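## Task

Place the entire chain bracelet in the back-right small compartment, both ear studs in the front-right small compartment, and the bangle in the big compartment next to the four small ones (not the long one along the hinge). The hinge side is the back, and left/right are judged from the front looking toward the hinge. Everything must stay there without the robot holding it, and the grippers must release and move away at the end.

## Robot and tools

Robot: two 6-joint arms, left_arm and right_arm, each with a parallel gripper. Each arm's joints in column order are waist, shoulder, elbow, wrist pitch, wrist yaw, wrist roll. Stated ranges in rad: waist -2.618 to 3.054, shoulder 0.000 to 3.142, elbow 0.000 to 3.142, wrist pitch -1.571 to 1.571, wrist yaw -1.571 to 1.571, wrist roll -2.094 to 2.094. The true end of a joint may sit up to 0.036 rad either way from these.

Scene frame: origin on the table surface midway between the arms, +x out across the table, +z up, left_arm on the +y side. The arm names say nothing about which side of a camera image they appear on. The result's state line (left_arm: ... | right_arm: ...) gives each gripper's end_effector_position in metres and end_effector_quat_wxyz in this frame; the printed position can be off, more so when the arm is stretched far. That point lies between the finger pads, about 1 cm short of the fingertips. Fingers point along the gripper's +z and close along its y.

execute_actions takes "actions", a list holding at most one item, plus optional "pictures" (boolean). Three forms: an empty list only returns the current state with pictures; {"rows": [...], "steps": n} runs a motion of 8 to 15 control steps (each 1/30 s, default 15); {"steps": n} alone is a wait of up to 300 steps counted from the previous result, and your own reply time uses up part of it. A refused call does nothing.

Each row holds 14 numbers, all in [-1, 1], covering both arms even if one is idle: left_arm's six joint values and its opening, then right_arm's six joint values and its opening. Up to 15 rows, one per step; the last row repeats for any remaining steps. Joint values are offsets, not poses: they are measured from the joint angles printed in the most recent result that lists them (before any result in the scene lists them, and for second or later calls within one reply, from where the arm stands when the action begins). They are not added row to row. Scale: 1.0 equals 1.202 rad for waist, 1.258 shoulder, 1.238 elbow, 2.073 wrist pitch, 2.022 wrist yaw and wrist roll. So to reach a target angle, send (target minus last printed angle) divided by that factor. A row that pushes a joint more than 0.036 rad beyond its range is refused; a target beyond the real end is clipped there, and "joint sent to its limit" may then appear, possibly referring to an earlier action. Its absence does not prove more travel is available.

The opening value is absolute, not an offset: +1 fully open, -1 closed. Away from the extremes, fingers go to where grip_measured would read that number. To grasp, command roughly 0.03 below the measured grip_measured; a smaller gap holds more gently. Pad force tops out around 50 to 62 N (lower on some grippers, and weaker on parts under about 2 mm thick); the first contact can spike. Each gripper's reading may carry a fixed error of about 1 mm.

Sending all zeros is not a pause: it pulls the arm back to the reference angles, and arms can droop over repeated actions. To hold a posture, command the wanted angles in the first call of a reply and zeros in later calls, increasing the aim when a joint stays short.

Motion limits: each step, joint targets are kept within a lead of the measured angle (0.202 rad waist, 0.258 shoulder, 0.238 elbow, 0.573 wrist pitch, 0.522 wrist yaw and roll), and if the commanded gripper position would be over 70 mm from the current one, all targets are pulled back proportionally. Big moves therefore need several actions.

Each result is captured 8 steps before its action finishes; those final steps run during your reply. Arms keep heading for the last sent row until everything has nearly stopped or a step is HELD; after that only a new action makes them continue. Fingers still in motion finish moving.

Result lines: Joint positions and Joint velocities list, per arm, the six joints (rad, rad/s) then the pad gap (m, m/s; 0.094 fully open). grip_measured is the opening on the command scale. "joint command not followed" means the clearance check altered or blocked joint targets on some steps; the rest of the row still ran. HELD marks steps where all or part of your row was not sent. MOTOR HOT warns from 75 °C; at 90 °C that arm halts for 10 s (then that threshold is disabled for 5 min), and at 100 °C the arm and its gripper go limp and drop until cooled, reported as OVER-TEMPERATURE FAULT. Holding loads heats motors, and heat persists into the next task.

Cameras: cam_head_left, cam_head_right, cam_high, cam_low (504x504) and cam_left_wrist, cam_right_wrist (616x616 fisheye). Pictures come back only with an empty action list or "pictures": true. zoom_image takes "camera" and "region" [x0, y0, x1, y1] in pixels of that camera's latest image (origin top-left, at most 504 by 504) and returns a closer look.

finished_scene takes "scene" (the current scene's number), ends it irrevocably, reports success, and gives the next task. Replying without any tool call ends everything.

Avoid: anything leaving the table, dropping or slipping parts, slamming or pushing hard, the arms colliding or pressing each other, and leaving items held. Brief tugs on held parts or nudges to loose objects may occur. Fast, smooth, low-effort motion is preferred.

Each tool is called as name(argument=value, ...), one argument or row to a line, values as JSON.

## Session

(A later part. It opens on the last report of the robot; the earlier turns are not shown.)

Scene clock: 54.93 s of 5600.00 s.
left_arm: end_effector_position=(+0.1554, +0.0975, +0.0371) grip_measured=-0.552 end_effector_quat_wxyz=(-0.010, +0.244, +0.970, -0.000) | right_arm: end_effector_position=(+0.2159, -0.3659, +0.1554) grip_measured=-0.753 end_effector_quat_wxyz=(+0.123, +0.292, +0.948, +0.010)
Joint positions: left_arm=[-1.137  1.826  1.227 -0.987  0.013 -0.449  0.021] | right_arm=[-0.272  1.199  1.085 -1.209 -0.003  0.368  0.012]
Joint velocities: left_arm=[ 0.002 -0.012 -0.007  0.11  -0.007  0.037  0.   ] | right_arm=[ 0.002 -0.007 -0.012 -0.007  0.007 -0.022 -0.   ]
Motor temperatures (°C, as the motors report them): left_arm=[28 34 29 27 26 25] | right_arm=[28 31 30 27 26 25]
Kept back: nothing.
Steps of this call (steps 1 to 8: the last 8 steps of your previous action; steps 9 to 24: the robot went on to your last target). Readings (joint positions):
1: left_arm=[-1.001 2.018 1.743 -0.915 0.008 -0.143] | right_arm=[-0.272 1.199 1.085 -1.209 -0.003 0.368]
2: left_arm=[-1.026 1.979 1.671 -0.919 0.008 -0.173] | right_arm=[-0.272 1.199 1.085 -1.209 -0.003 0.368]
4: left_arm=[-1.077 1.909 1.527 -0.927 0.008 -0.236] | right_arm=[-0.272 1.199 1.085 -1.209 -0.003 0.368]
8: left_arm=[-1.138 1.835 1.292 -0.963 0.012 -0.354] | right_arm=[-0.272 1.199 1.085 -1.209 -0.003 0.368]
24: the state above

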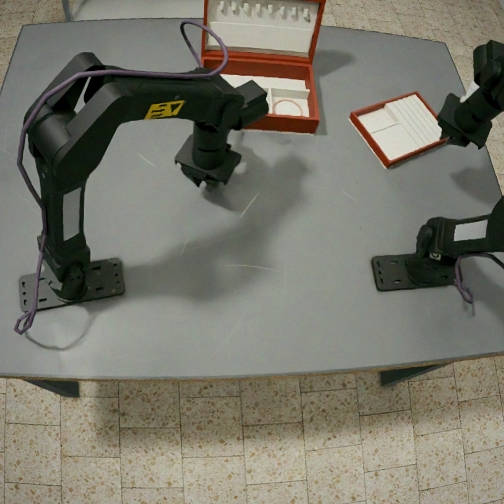

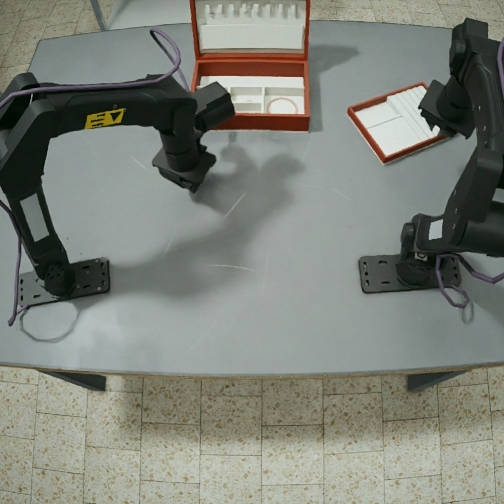

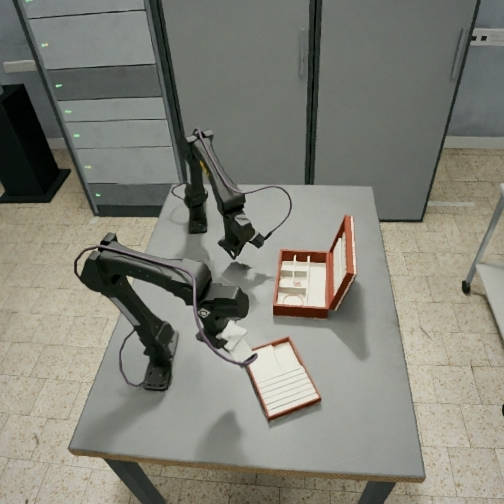

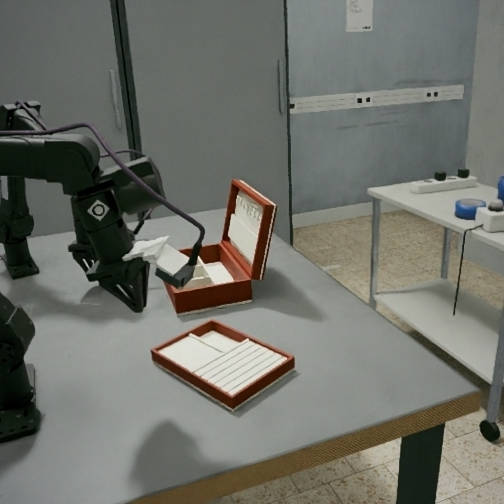

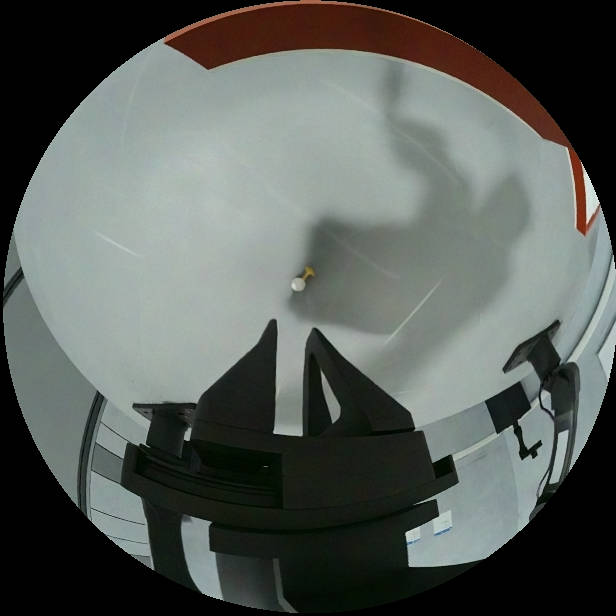

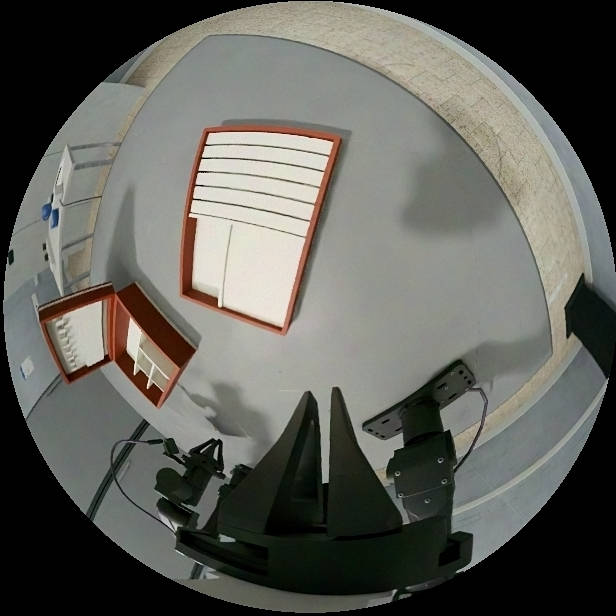

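execute_actions(
  actions=[
    {"rows":[[0.01,0.005,0.008,0.01,0,0.05,-0.55,0,0,0,0,0,0,-0.75],[0.018,0.01,0.008,0.02,0,0.1,-0.55,0,0,0,0,0,0,-0.75],[0.018,0.02,0.008,0.03,0,0.15,-0.55,0,0,0,0,0,0,-0.75],[0.018,0.03,0.008,0.033,0,0.225,-0.55,0,0,0,0,0,0,-0.75]],"steps":15},
  ],
)

execute_actions(
  actions=[
    {"steps":14},
  ],
  pictures=true,
)

zoom_image(
  camera="cam_left_wrist",
  region=[235,255,355,375],
)

Scene clock: 55.67 s of 5600.00 s.
left_arm: end_effector_position=(+0.1650, +0.0928, +0.0322) grip_measured=-0.552 end_effector_quat_wxyz=(+0.002, +0.380, +0.925, -0.009) | right_arm: end_effector_position=(+0.2159, -0.3659, +0.1554) grip_measured=-0.753 end_effector_quat_wxyz=(+0.123, +0.292, +0.948, +0.010)
Joint positions: left_arm=[-1.122  1.842  1.227 -0.943  0.013 -0.148  0.021] | right_arm=[-0.272  1.199  1.085 -1.209 -0.003  0.368  0.012]
Joint velocities: left_arm=[ 0.022  0.129  0.012  0.125 -0.051  0.945  0.001] | right_arm=[-0.002 -0.017  0.002  0.022 -0.037 -0.022  0.001]
Motor temperatures (°C, as the motors report them): left_arm=[28 33 29 27 26 25] | right_arm=[28 31 30 27 26 25]
Steps of this call (steps 1 to 15: the robot went on to your last target; steps 16 to 22: the first 7 steps of this action). Readings (joint positions):
16: left_arm=[-1.137 1.826 1.227 -0.985 0.013 -0.435] | right_arm=[-0.272 1.199 1.085 -1.209 -0.003 0.368]
17: left_arm=[-1.135 1.826 1.227 -0.981 0.013 -0.402] | right_arm=[-0.272 1.199 1.085 -1.209 -0.003 0.368]
19: left_arm=[-1.128 1.828 1.227 -0.965 0.013 -0.290] | right_arm=[-0.272 1.199 1.085 -1.209 -0.003 0.368]
22: the state above

Scene clock: 56.13 s of 5600.00 s.
left_arm: end_effector_position=(+0.1672, +0.0902, +0.0298) grip_measured=-0.552 end_effector_quat_wxyz=(+0.007, +0.444, +0.896, -0.010) | right_arm: end_effector_position=(+0.2159, -0.3659, +0.1554) grip_measured=-0.753 end_effector_quat_wxyz=(+0.123, +0.292, +0.948, +0.010)
Joint positions: left_arm=[-1.121  1.85   1.227 -0.926  0.013 -0.007  0.021] | right_arm=[-0.272  1.199  1.085 -1.209 -0.003  0.368  0.012]
Joint velocities: left_arm=[-0.002  0.007 -0.017  0.037  0.007  0.095 -0.002] | right_arm=[-0.007 -0.002  0.017 -0.022  0.081  0.037  0.001]
Motor temperatures (°C, as the motors report them): left_arm=[28 33 29 27 26 25] | right_arm=[28 31 30 27 26 25]
Kept back: nothing.
Steps of this call (steps 1 to 8: the last 8 steps of your previous action; steps 9 to 14: the robot went on to your last target). Readings (joint positions):
1: left_arm=[-1.121 1.846 1.227 -0.939 0.013 -0.118] | right_arm=[-0.272 1.199 1.085 -1.209 -0.003 0.368]
2: left_arm=[-1.121 1.848 1.227 -0.936 0.013 -0.095] | right_arm=[-0.272 1.199 1.085 -1.209 -0.003 0.368]
4: left_arm=[-1.121 1.850 1.227 -0.932 0.013 -0.061] | right_arm=[-0.272 1.199 1.085 -1.209 -0.003 0.368]
8: left_arm=[-1.121 1.850 1.227 -0.928 0.013 -0.025] | right_arm=[-0.272 1.199 1.085 -1.209 -0.003 0.368]
14: the state above

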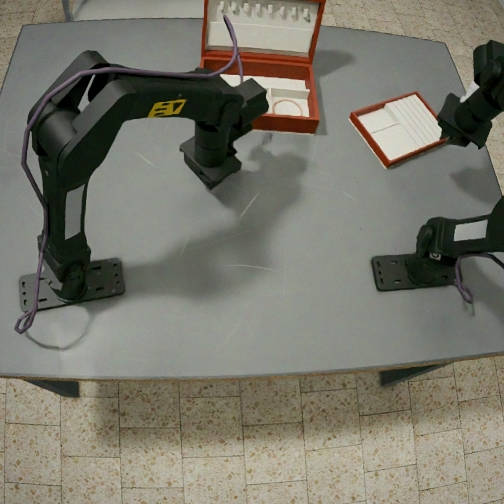

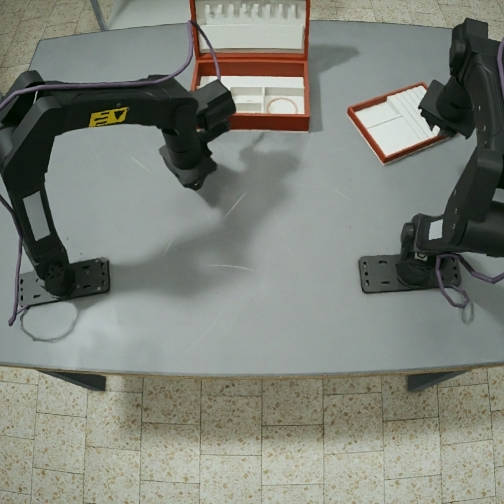

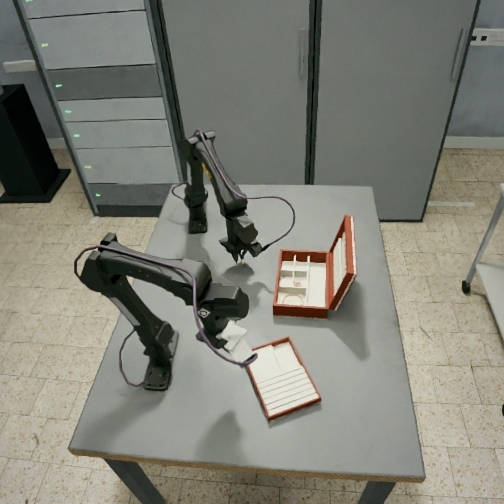

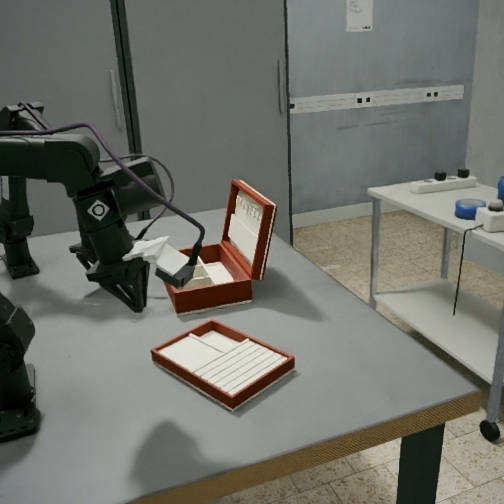

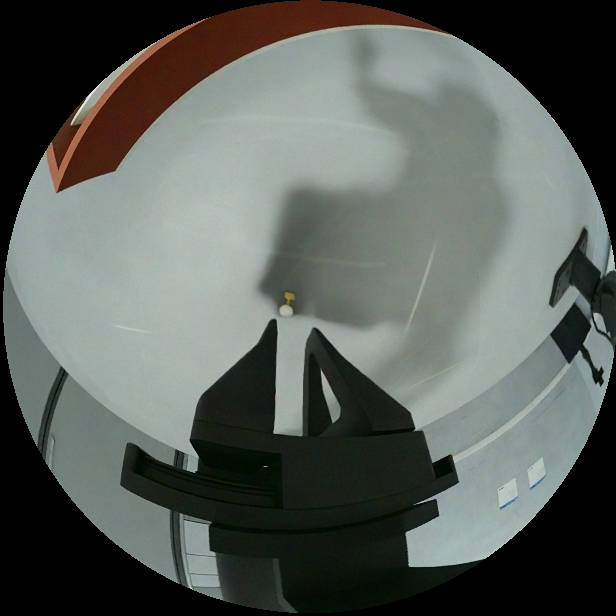

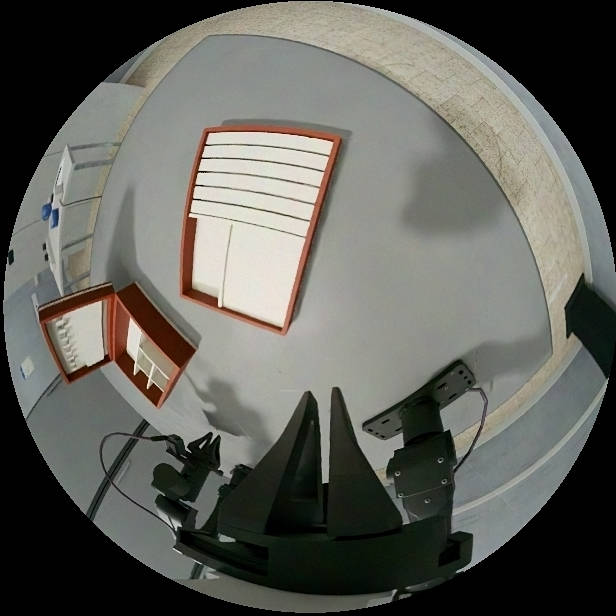

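Region (235, 255, 355, 375) of cam_left_wrist's 616x616 image, scaled by 4.200, with more detail than that image has.

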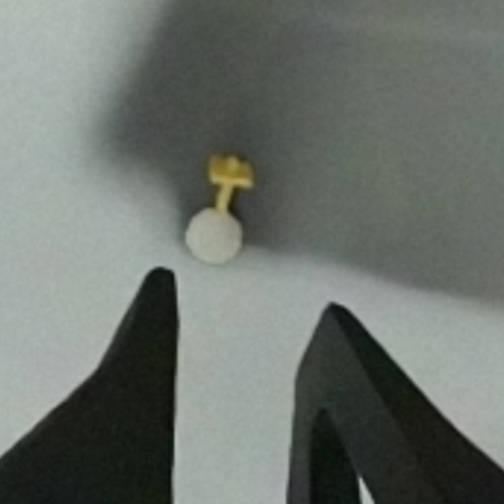

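execute_actions(
  actions=[
    {"rows":[[0.02,0,0.008,0,0,0,-0.55,0,0,0,0,0,0,-0.75],[0.02,0,0.008,0,0,0,-0.55,0,0,0,0,0,0,-0.75],[0.02,0.01,0.008,0,0,0,-0.55,0,0,0,0,0,0,-0.75],[0.02,0.02,0.008,0,0,0,-0.55,0,0,0,0,0,0,-0.75],[0.02,0.034,0.008,0,0,0,-0.55,0,0,0,0,0,0,-0.75]],"steps":15},
  ],
)

execute_actions(
  actions=[
    {"steps":9},
  ],
  pictures=true,
)

zoom_image(
  camera="cam_left_wrist",
  region=[235,255,355,375],
)

Scene clock: 56.97 s of 5600.00 s.
left_arm: end_effector_position=(+0.1715, +0.0947, +0.0255) grip_measured=-0.552 end_effector_quat_wxyz=(+0.001, +0.438, +0.899, -0.008) | right_arm: end_effector_position=(+0.2159, -0.3659, +0.1554) grip_measured=-0.753 end_effector_quat_wxyz=(+0.123, +0.292, +0.948, +0.010)
Joint positions: left_arm=[-1.103  1.864  1.227 -0.925  0.013 -0.001  0.021] | right_arm=[-0.272  1.199  1.085 -1.209 -0.003  0.368  0.012]
Joint velocities: left_arm=[ 0.002  0.208 -0.002 -0.022 -0.007  0.051  0.001] | right_arm=[-0.007  0.017 -0.002  0.066 -0.022 -0.022  0.   ]
Motor temperatures (°C, as the motors report them): left_arm=[28 33 29 27 26 25] | right_arm=[28 31 30 27 26 25]
Steps of this call (steps 1 to 18: the robot went on to your last target; steps 19 to 25: the first 7 steps of this action). Readings (joint positions):
19: left_arm=[-1.120 1.850 1.227 -0.926 0.013 -0.001] | right_arm=[-0.272 1.199 1.085 -1.209 -0.003 0.368]
20: left_arm=[-1.117 1.850 1.227 -0.926 0.013 -0.001] | right_arm=[-0.272 1.199 1.085 -1.209 -0.003 0.368]
22: left_arm=[-1.109 1.850 1.227 -0.926 0.013 -0.001] | right_arm=[-0.272 1.199 1.085 -1.209 -0.003 0.368]
25: the state above

Scene clock: 57.27 s of 5600.00 s.
left_arm: end_effector_position=(+0.1705, +0.0959, +0.0204) grip_measured=-0.552 end_effector_quat_wxyz=(-0.006, +0.438, +0.899, -0.004) | right_arm: end_effector_position=(+0.2159, -0.3659, +0.1554) grip_measured=-0.753 end_effector_quat_wxyz=(+0.123, +0.292, +0.948, +0.010)
Joint positions: left_arm=[-1.103  1.88   1.227 -0.925  0.013 -0.001  0.021] | right_arm=[-0.272  1.199  1.085 -1.209 -0.003  0.368  0.012]
Joint velocities: left_arm=[ 0.007 -0.002  0.007 -0.051  0.007 -0.007 -0.   ] | right_arm=[-0.007  0.007 -0.007 -0.051 -0.051  0.022  0.   ]
Motor temperatures (°C, as the motors report them): left_arm=[28 33 29 27 26 25] | right_arm=[28 31 30 27 26 25]
Kept back: nothing.
Steps of this call (steps 1 to 8: the last 8 steps of your previous action; step 9: the robot went on to your last target). Readings (joint positions):
1: left_arm=[-1.103 1.870 1.227 -0.925 0.013 -0.001] | right_arm=[-0.272 1.199 1.085 -1.209 -0.003 0.368]
2: left_arm=[-1.103 1.875 1.227 -0.925 0.013 -0.001] | right_arm=[-0.272 1.199 1.085 -1.209 -0.003 0.368]
4: left_arm=[-1.103 1.880 1.227 -0.925 0.013 -0.001] | right_arm=[-0.272 1.199 1.085 -1.209 -0.003 0.368]
8: left_arm=[-1.103 1.880 1.227 -0.925 0.013 -0.001] | right_arm=[-0.272 1.199 1.085 -1.209 -0.003 0.368]
9: the state above

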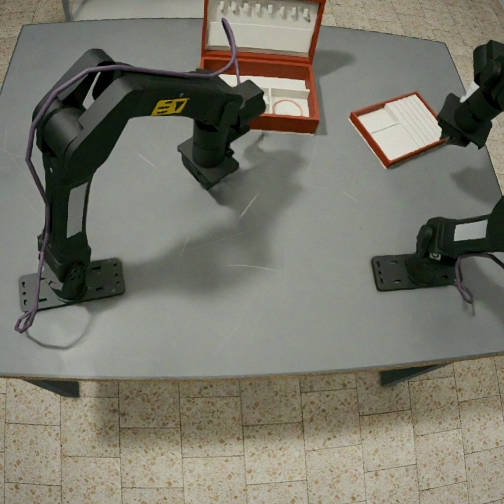

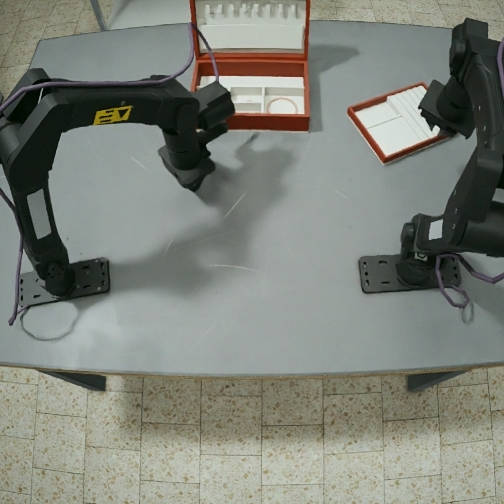

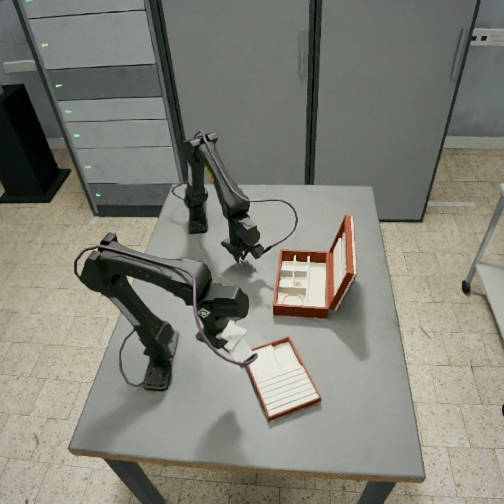

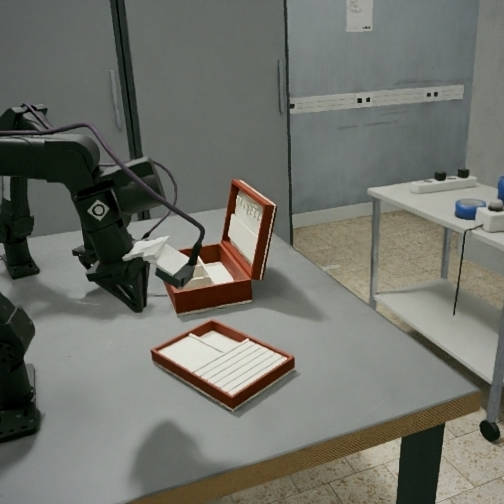

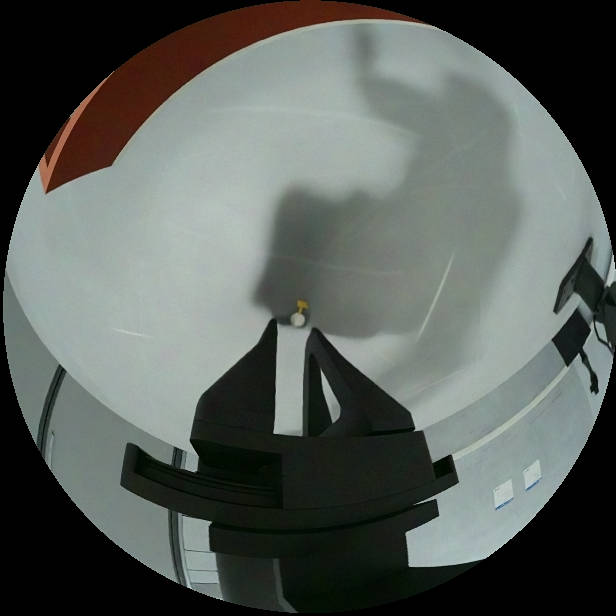

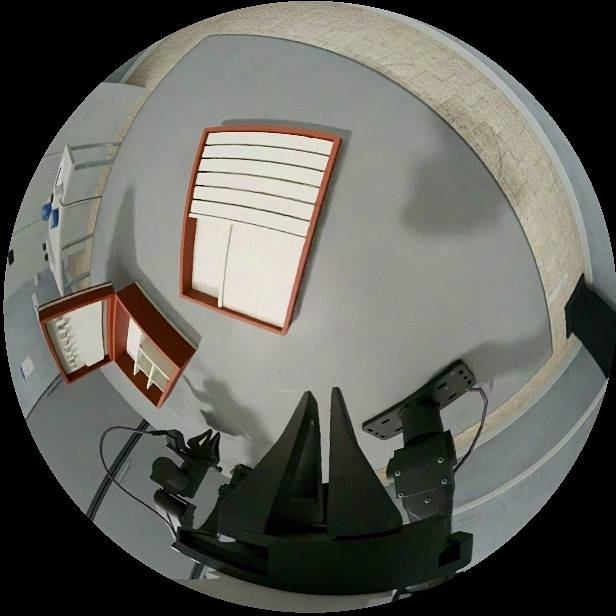

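Region (235, 255, 355, 375) of cam_left_wrist's 616x616 image, scaled by 4.200, with more detail than that image has.

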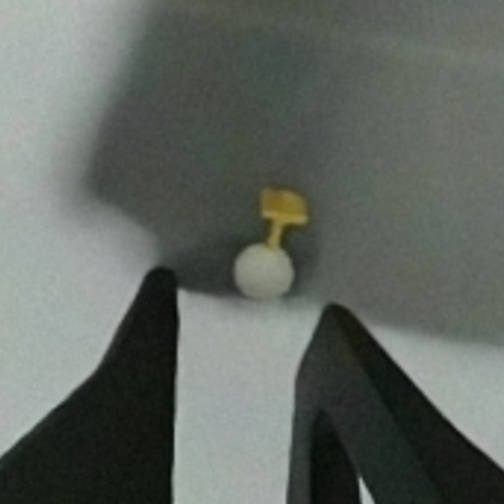

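execute_actions(
  actions=[
    {"rows":[[-0.011,0,0.008,0,0,0,-0.55,0,0,0,0,0,0,-0.75],[-0.011,0.015,0.008,0,0,0,-0.55,0,0,0,0,0,0,-0.75],[-0.011,0.027,0.008,0,0,0,-0.55,0,0,0,0,0,0,-0.75],[-0.011,0.027,0.008,0,0,0,-0.55,0,0,0,0,0,0,-0.75],[-0.011,0.027,0.008,0,0,0,-0.55,0,0,0,0,0,0,-0.75],[-0.011,0.027,0.008,0,0,0,-0.55,0,0,0,0,0,0,-0.75],[-0.011,0.027,0.008,0,0,0,-0.55,0,0,0,0,0,0,-0.75],[-0.011,0.027,0.008,0,0,0,-0.6,0,0,0,0,0,0,-0.75],[-0.011,0.027,0.008,0,0,0,-0.66,0,0,0,0,0,0,-0.75],[-0.011,0.027,0.008,0,0,0,-0.72,0,0,0,0,0,0,-0.75],[-0.011,0.027,0.008,0,0,0,-0.77,0,0,0,0,0,0,-0.75],[-0.011,0.027,0.008,0,0,0,-0.81,0,0,0,0,0,0,-0.75],[-0.011,0.027,0.008,0,0,0,-0.84,0,0,0,0,0,0,-0.75],[-0.011,0.027,0.008,0,0,0,-0.86,0,0,0,0,0,0,-0.75]],"steps":15},
  ],
)

execute_actions(
  actions=[
    {"steps":12},
  ],
  pictures=true,
)

zoom_image(
  camera="cam_left_wrist",
  region=[235,255,355,375],
)

Scene clock: 58.47 s of 5600.00 s.
left_arm: end_effector_position=(+0.1681, +0.0960, +0.0154) grip_measured=-0.552 end_effector_quat_wxyz=(-0.013, +0.440, +0.898, -0.000) | right_arm: end_effector_position=(+0.2159, -0.3659, +0.1554) grip_measured=-0.753 end_effector_quat_wxyz=(+0.123, +0.292, +0.948, +0.010)
Joint positions: left_arm=[-1.108  1.896  1.227 -0.925  0.013 -0.001  0.021] | right_arm=[-0.272  1.199  1.085 -1.209 -0.003  0.368  0.012]
Joint velocities: left_arm=[-0.002  0.076  0.002  0.066  0.007 -0.037  0.001] | right_arm=[-0.017 -0.002 -0.002 -0.066 -0.037  0.022  0.001]
Motor temperatures (°C, as the motors report them): left_arm=[28 33 29 26 26 25] | right_arm=[28 31 30 27 26 25]
Steps of this call (steps 1 to 29: the robot went on to your last target; steps 30 to 36: the first 7 steps of this action). Readings (joint positions):
30: left_arm=[-1.103 1.880 1.227 -0.925 0.013 -0.001] | right_arm=[-0.272 1.199 1.085 -1.209 -0.003 0.368]
31: left_arm=[-1.104 1.880 1.227 -0.925 0.013 -0.001] | right_arm=[-0.272 1.199 1.085 -1.209 -0.003 0.368]
33: left_arm=[-1.106 1.885 1.227 -0.925 0.013 -0.001] | right_arm=[-0.272 1.199 1.085 -1.209 -0.003 0.368]
36: the state above

Scene clock: 58.87 s of 5600.00 s.
left_arm: end_effector_position=(+0.1679, +0.0963, +0.0143) grip_measured=-0.858 end_effector_quat_wxyz=(-0.015, +0.440, +0.898, +0.000) | right_arm: end_effector_position=(+0.2159, -0.3659, +0.1554) grip_measured=-0.753 end_effector_quat_wxyz=(+0.123, +0.292, +0.948, +0.010)
Joint positions: left_arm=[-1.108  1.9    1.227 -0.925  0.013 -0.001  0.007] | right_arm=[-0.272  1.199  1.085 -1.209 -0.003  0.368  0.012]
Joint velocities: left_arm=[-0.017 -0.007 -0.012 -0.022  0.051  0.022 -0.001] | right_arm=[-0.002  0.007  0.007 -0.022 -0.081  0.022 -0.001]
Motor temperatures (°C, as the motors report them): left_arm=[28 33 29 26 26 25] | right_arm=[28 31 30 27 26 25]
Kept back: nothing.
Steps of this call (steps 1 to 8: the last 8 steps of your previous action; steps 9 to 12: the robot went on to your last target). Readings (joint positions):
1: left_arm=[-1.108 1.899 1.227 -0.925 0.013 -0.001] | right_arm=[-0.272 1.199 1.085 -1.209 -0.003 0.368]
2: left_arm=[-1.108 1.899 1.227 -0.925 0.013 -0.001] | right_arm=[-0.272 1.199 1.085 -1.209 -0.003 0.368]
4: left_arm=[-1.108 1.900 1.227 -0.925 0.013 -0.001] | right_arm=[-0.272 1.199 1.085 -1.209 -0.003 0.368]
8: left_arm=[-1.108 1.900 1.227 -0.925 0.013 -0.001] | right_arm=[-0.272 1.199 1.085 -1.209 -0.003 0.368]
12: the state above

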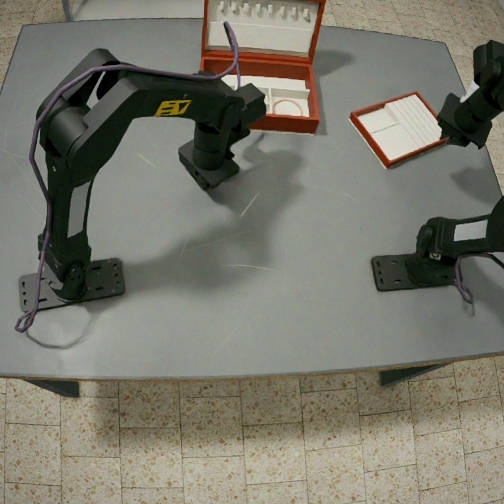

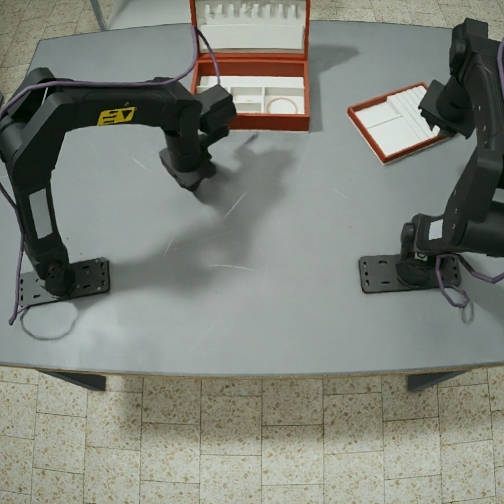

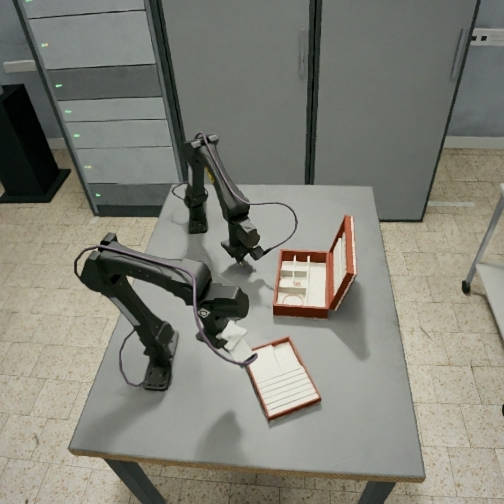

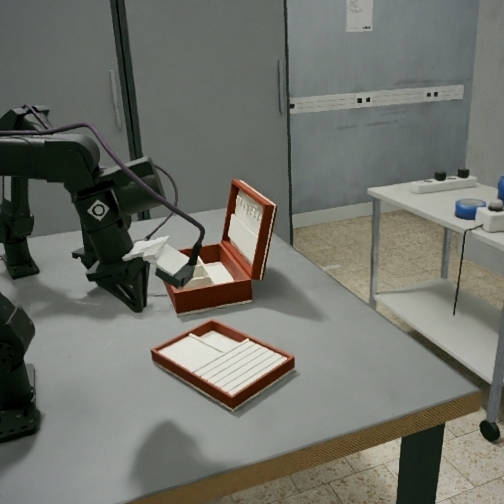

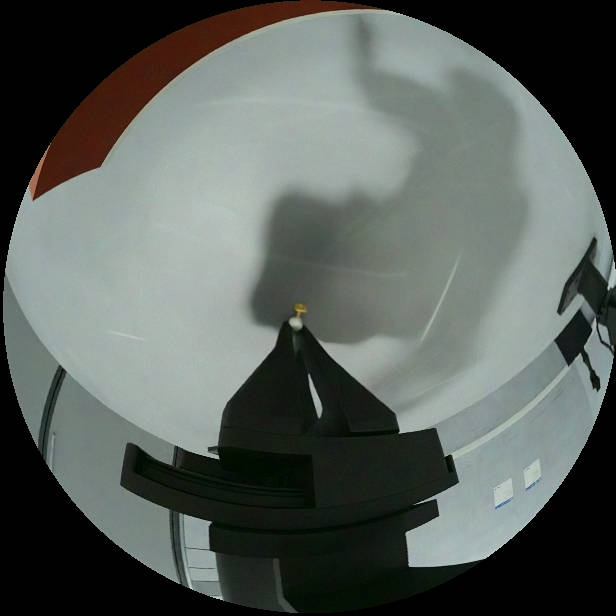

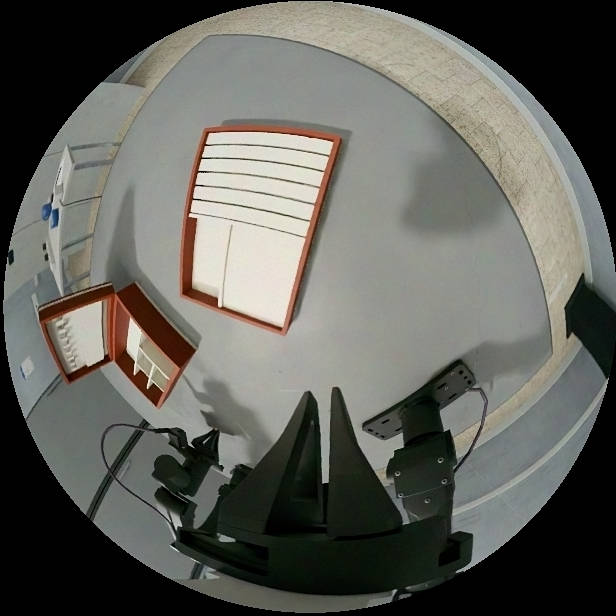

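Region (235, 255, 355, 375) of cam_left_wrist's 616x616 image, scaled by 4.200, with more detail than that image has.

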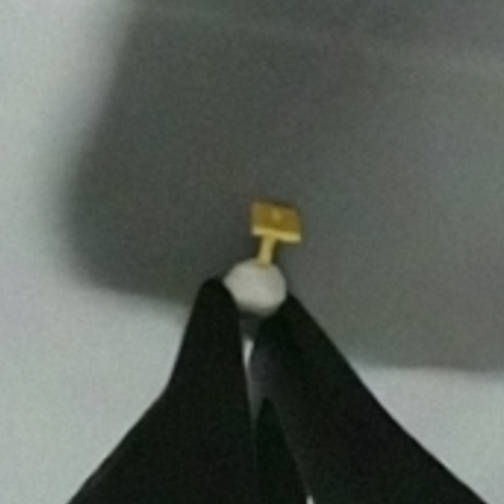

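execute_actions(
  actions=[
    {"rows":[[0,0.01,0.008,0,0,0,-0.72,0,0,0,0,0,0,-0.75],[0,0.01,0.008,0,0,0,-0.72,0,0,0,0,0,0,-0.75],[0,0.01,0.008,0.009,0,0,-0.72,0,0,0,0,0,0,-0.75],[0,0.01,0.008,0.009,0,0,-0.72,0,0,0,0,0,0,-0.75],[0,0.01,0.008,0.009,0,0,-0.72,0,0,0,0,0,0,-0.75],[0,0.01,0.008,0.009,0,0,-0.72,0,0,0,0,0,0,-0.75],[0,0.01,0.008,0.009,0,0,-0.72,0,0,0,0,0,0,-0.75],[0,0.01,0.008,0.009,0,0,-0.72,0,0,0,0,0,0,-0.75],[0,0.01,0.008,0.009,0,0,-0.72,0,0,0,0,0,0,-0.75],[0,0.01,0.008,0.009,0,0,-0.77,0,0,0,0,0,0,-0.75],[0,0.01,0.008,0.009,0,0,-0.81,0,0,0,0,0,0,-0.75],[0,0.01,0.008,0.009,0,0,-0.84,0,0,0,0,0,0,-0.75],[0,0.01,0.008,0.009,0,0,-0.86,0,0,0,0,0,0,-0.75],[0,0.01,0.008,0.009,0,0,-0.875,0,0,0,0,0,0,-0.75]],"steps":15},
  ],
)

execute_actions(
  actions=[
    {"steps":12},
  ],
  pictures=true,
)

zoom_image(
  camera="cam_left_wrist",
  region=[235,255,355,375],
)

Scene clock: 59.83 s of 5600.00 s.
left_arm: end_effector_position=(+0.1689, +0.0949, +0.0143) grip_measured=-0.722 end_effector_quat_wxyz=(-0.012, +0.440, +0.898, -0.001) | right_arm: end_effector_position=(+0.2159, -0.3659, +0.1554) grip_measured=-0.753 end_effector_quat_wxyz=(+0.123, +0.292, +0.948, +0.010)
Joint positions: left_arm=[-1.108  1.9    1.227 -0.918  0.013 -0.001  0.013] | right_arm=[-0.272  1.199  1.085 -1.209 -0.003  0.368  0.012]
Joint velocities: left_arm=[ 0.022  0.002 -0.012 -0.022 -0.022  0.051 -0.   ] | right_arm=[ 0.007 -0.002 -0.017  0.066  0.022  0.022 -0.   ]
Motor temperatures (°C, as the motors report them): left_arm=[28 33 29 26 26 25] | right_arm=[28 31 30 27 26 25]
Steps of this call (steps 1 to 15: the robot went on to your last target; steps 16 to 22: nothing new was sent; steps 23 to 29: the first 7 steps of this action). Readings (joint positions):
23: left_arm=[-1.108 1.900 1.227 -0.925 0.013 -0.001] | right_arm=[-0.272 1.199 1.085 -1.209 -0.003 0.368]
24: left_arm=[-1.108 1.900 1.227 -0.925 0.013 -0.001] | right_arm=[-0.272 1.199 1.085 -1.209 -0.003 0.368]
26: left_arm=[-1.108 1.900 1.227 -0.922 0.013 -0.001] | right_arm=[-0.272 1.199 1.085 -1.209 -0.003 0.368]
29: the state above

Scene clock: 60.23 s of 5600.00 s.
left_arm: end_effector_position=(+0.1693, +0.0944, +0.0143) grip_measured=-0.870 end_effector_quat_wxyz=(-0.011, +0.440, +0.898, -0.002) | right_arm: end_effector_position=(+0.2159, -0.3659, +0.1554) grip_measured=-0.753 end_effector_quat_wxyz=(+0.123, +0.292, +0.948, +0.010)
Joint positions: left_arm=[-1.108  1.9    1.227 -0.915  0.013 -0.001  0.006] | right_arm=[-0.272  1.199  1.085 -1.209 -0.003  0.368  0.012]
Joint velocities: left_arm=[ 0.012 -0.007  0.007  0.022  0.022 -0.022 -0.   ] | right_arm=[-0.002 -0.007  0.007 -0.037  0.066 -0.051 -0.   ]
Motor temperatures (°C, as the motors report them): left_arm=[28 33 29 26 26 25] | right_arm=[28 31 30 27 26 25]
Kept back: nothing.
Steps of this call (steps 1 to 8: the last 8 steps of your previous action; steps 9 to 12: the robot went on to your last target). Readings (joint positions):
1: left_arm=[-1.108 1.900 1.227 -0.917 0.013 -0.001] | right_arm=[-0.272 1.199 1.085 -1.209 -0.003 0.368]
2: left_arm=[-1.108 1.900 1.227 -0.916 0.013 -0.001] | right_arm=[-0.272 1.199 1.085 -1.209 -0.003 0.368]
4: left_arm=[-1.108 1.900 1.227 -0.916 0.013 -0.001] | right_arm=[-0.272 1.199 1.085 -1.209 -0.003 0.368]
8: left_arm=[-1.108 1.900 1.227 -0.915 0.013 -0.001] | right_arm=[-0.272 1.199 1.085 -1.209 -0.003 0.368]
12: the state above

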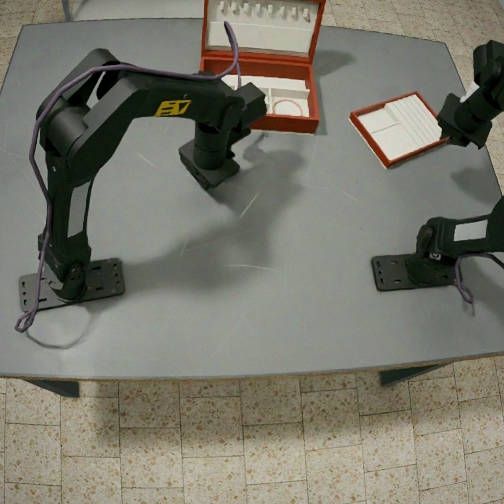

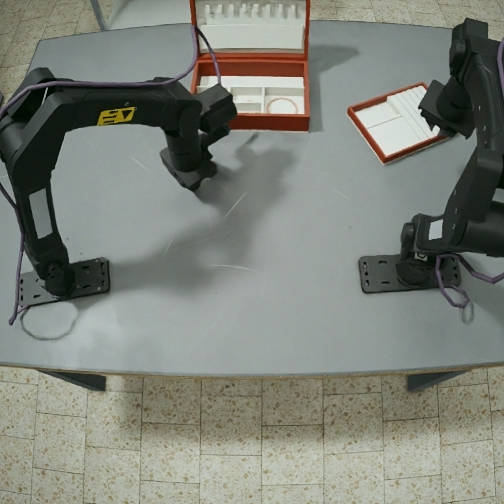

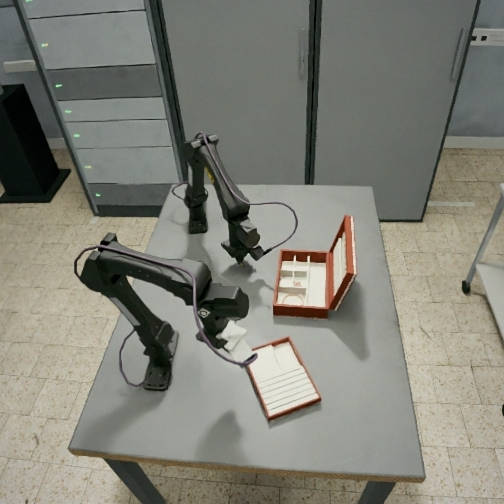

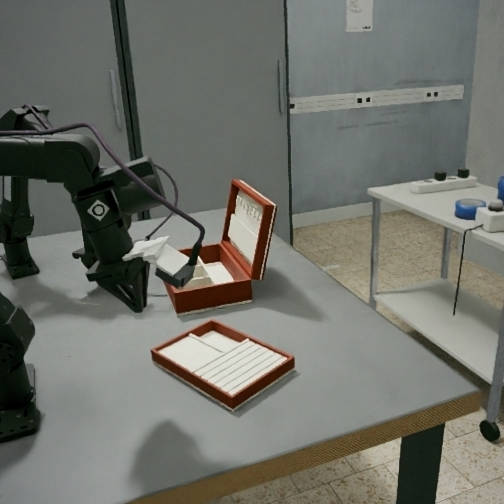

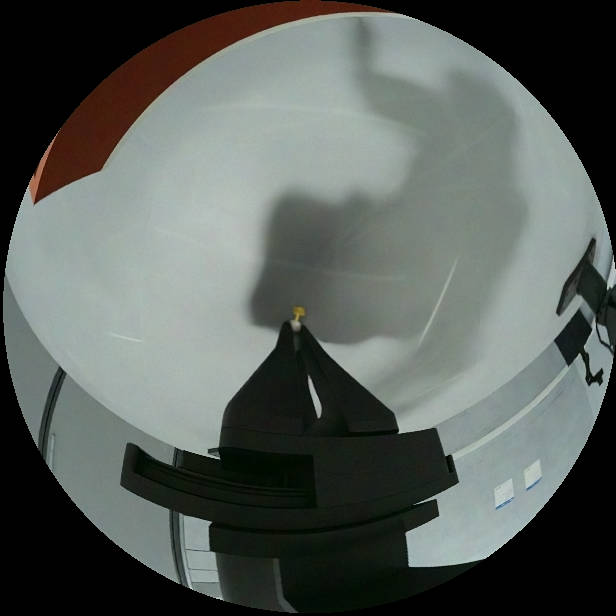

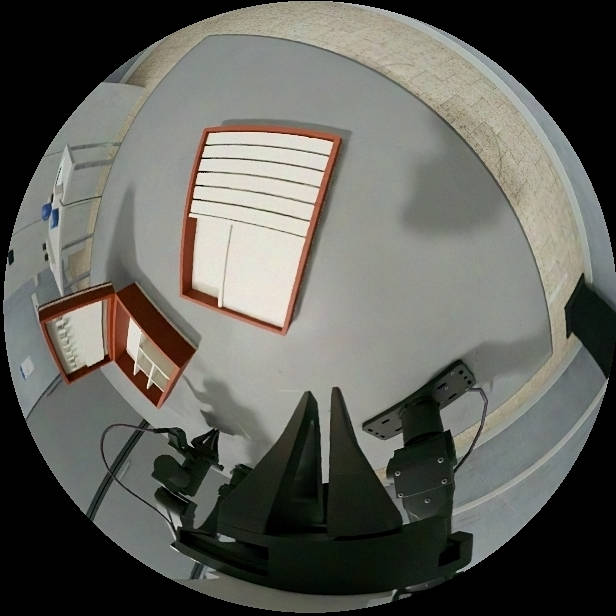

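Region (235, 255, 355, 375) of cam_left_wrist's 616x616 image, scaled by 4.200, with more detail than that image has.

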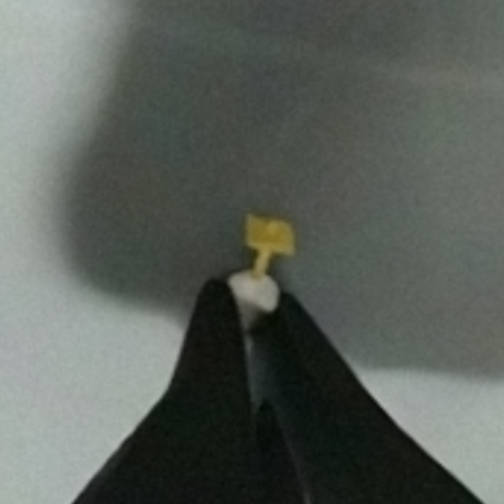

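execute_actions(
  actions=[
    {"rows":[[0,0.01,0.008,0.004,0,0,-0.74,0,0,0,0,0,0,-0.75],[0,0.01,0.008,0.004,0,0,-0.74,0,0,0,0,0,0,-0.75],[0,0.019,0.008,0.006,0,0,-0.74,0,0,0,0,0,0,-0.75],[0,0.019,0.008,0.006,0,0,-0.74,0,0,0,0,0,0,-0.75],[0,0.019,0.008,0.006,0,0,-0.74,0,0,0,0,0,0,-0.75],[0,0.019,0.008,0.006,0,0,-0.74,0,0,0,0,0,0,-0.75],[0,0.019,0.008,0.006,0,0,-0.74,0,0,0,0,0,0,-0.75],[0,0.019,0.008,0.006,0,0,-0.74,0,0,0,0,0,0,-0.75],[0,0.019,0.008,0.006,0,0,-0.74,0,0,0,0,0,0,-0.75],[0,0.019,0.008,0.006,0,0,-0.79,0,0,0,0,0,0,-0.75],[0,0.019,0.008,0.006,0,0,-0.83,0,0,0,0,0,0,-0.75],[0,0.019,0.008,0.006,0,0,-0.86,0,0,0,0,0,0,-0.75],[0,0.019,0.008,0.006,0,0,-0.88,0,0,0,0,0,0,-0.75],[0,0.019,0.008,0.006,0,0,-0.9,0,0,0,0,0,0,-0.75]],"steps":15},
  ],
)

execute_actions(
  actions=[
    {"steps":12},
  ],
  pictures=true,
)

zoom_image(
  camera="cam_left_wrist",
  region=[235,255,355,375],
)

Scene clock: 61.30 s of 5600.00 s.
left_arm: end_effector_position=(+0.1698, +0.0938, +0.0143) grip_measured=-0.742 end_effector_quat_wxyz=(-0.009, +0.440, +0.898, -0.002) | right_arm: end_effector_position=(+0.2159, -0.3659, +0.1554) grip_measured=-0.753 end_effector_quat_wxyz=(+0.123, +0.292, +0.948, +0.010)
Joint positions: left_arm=[-1.108  1.9    1.227 -0.912  0.013 -0.001  0.012] | right_arm=[-0.272  1.199  1.085 -1.209 -0.003  0.368  0.012]
Joint velocities: left_arm=[-0.027 -0.007 -0.022  0.022  0.007 -0.022 -0.002] | right_arm=[ 0.007 -0.007  0.002 -0.037 -0.022 -0.007  0.   ]
Motor temperatures (°C, as the motors report them): left_arm=[28 33 29 26 26 25] | right_arm=[28 31 30 27 26 25]
Steps of this call (steps 1 to 15: the robot went on to your last target; steps 16 to 25: nothing new was sent; steps 26 to 32: the first 7 steps of this action). Readings (joint positions):
26: left_arm=[-1.108 1.900 1.227 -0.915 0.013 -0.001] | right_arm=[-0.272 1.199 1.085 -1.209 -0.003 0.368]
27: left_arm=[-1.108 1.900 1.227 -0.915 0.013 -0.001] | right_arm=[-0.272 1.199 1.085 -1.209 -0.003 0.368]
29: left_arm=[-1.108 1.900 1.227 -0.914 0.013 -0.001] | right_arm=[-0.272 1.199 1.085 -1.209 -0.003 0.368]
32: the state above

Scene clock: 61.70 s of 5600.00 s.
left_arm: end_effector_position=(+0.1700, +0.0936, +0.0143) grip_measured=-0.892 end_effector_quat_wxyz=(-0.009, +0.440, +0.898, -0.003) | right_arm: end_effector_position=(+0.2159, -0.3659, +0.1554) grip_measured=-0.753 end_effector_quat_wxyz=(+0.123, +0.292, +0.948, +0.010)
Joint positions: left_arm=[-1.108  1.9    1.227 -0.911  0.013 -0.001  0.005] | right_arm=[-0.272  1.199  1.085 -1.209 -0.003  0.368  0.012]
Joint velocities: left_arm=[ 0.012 -0.007 -0.027  0.037  0.007 -0.007  0.   ] | right_arm=[-0.007 -0.002  0.007  0.007 -0.081 -0.022 -0.   ]
Motor temperatures (°C, as the motors report them): left_arm=[28 32 29 26 26 25] | right_arm=[28 31 30 27 26 25]
Kept back: nothing.
Steps of this call (steps 1 to 8: the last 8 steps of your previous action; steps 9 to 12: the robot went on to your last target). Readings (joint positions):
1: left_arm=[-1.108 1.900 1.227 -0.912 0.013 -0.001] | right_arm=[-0.272 1.199 1.085 -1.209 -0.003 0.368]
2: left_arm=[-1.108 1.900 1.227 -0.912 0.013 -0.001] | right_arm=[-0.272 1.199 1.085 -1.209 -0.003 0.368]
4: left_arm=[-1.108 1.900 1.227 -0.911 0.013 -0.001] | right_arm=[-0.272 1.199 1.085 -1.209 -0.003 0.368]
8: left_arm=[-1.108 1.900 1.227 -0.911 0.013 -0.001] | right_arm=[-0.272 1.199 1.085 -1.209 -0.003 0.368]
12: the state above

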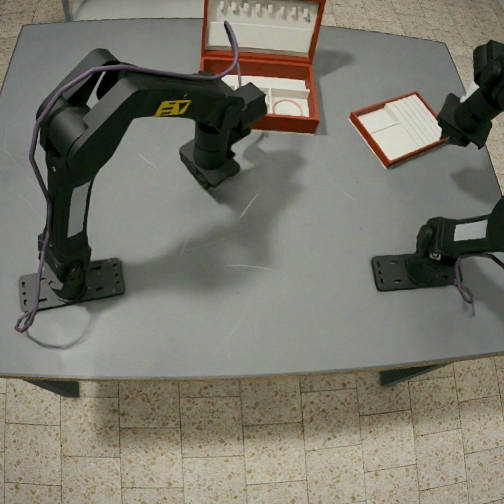

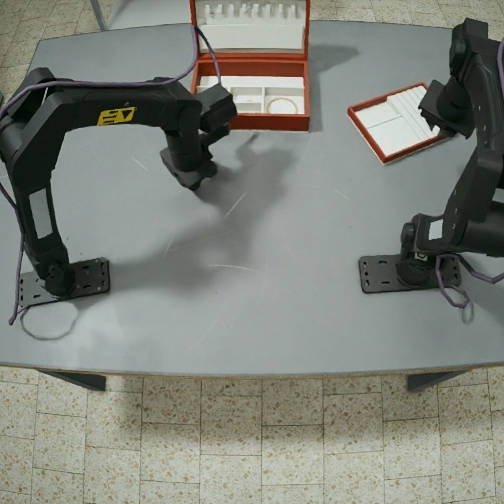

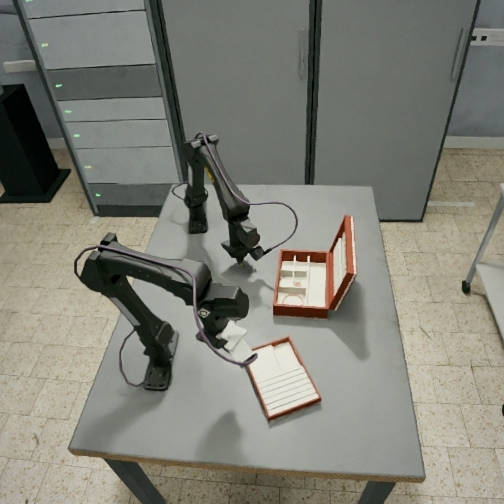

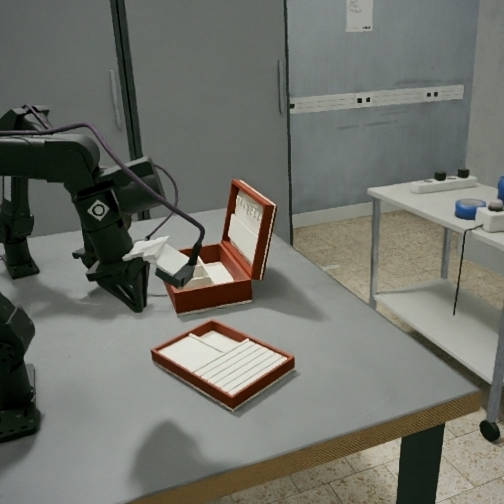

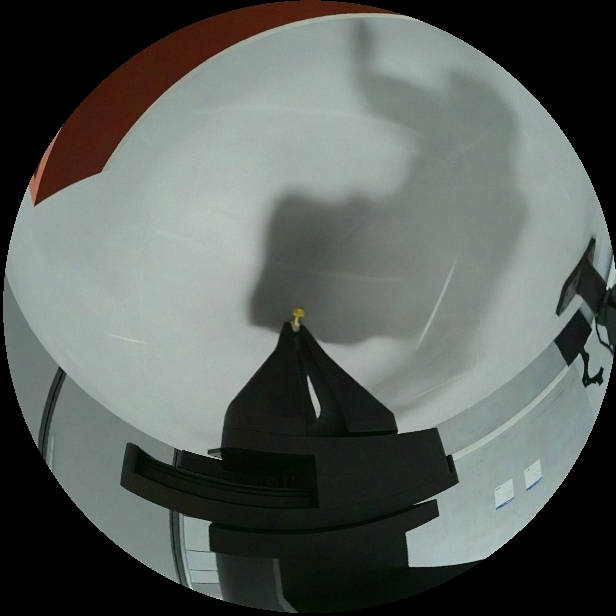

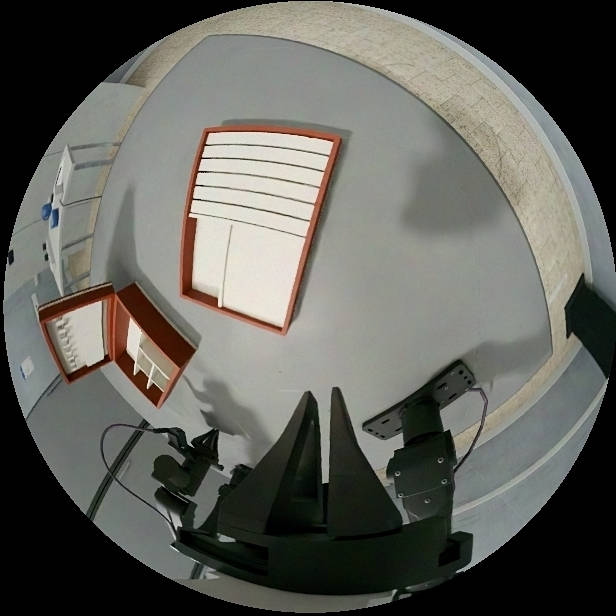

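Region (235, 255, 355, 375) of cam_left_wrist's 616x616 image, scaled by 4.200, with more detail than that image has.

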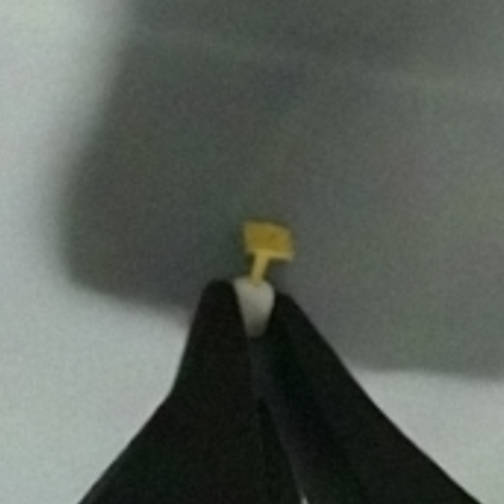

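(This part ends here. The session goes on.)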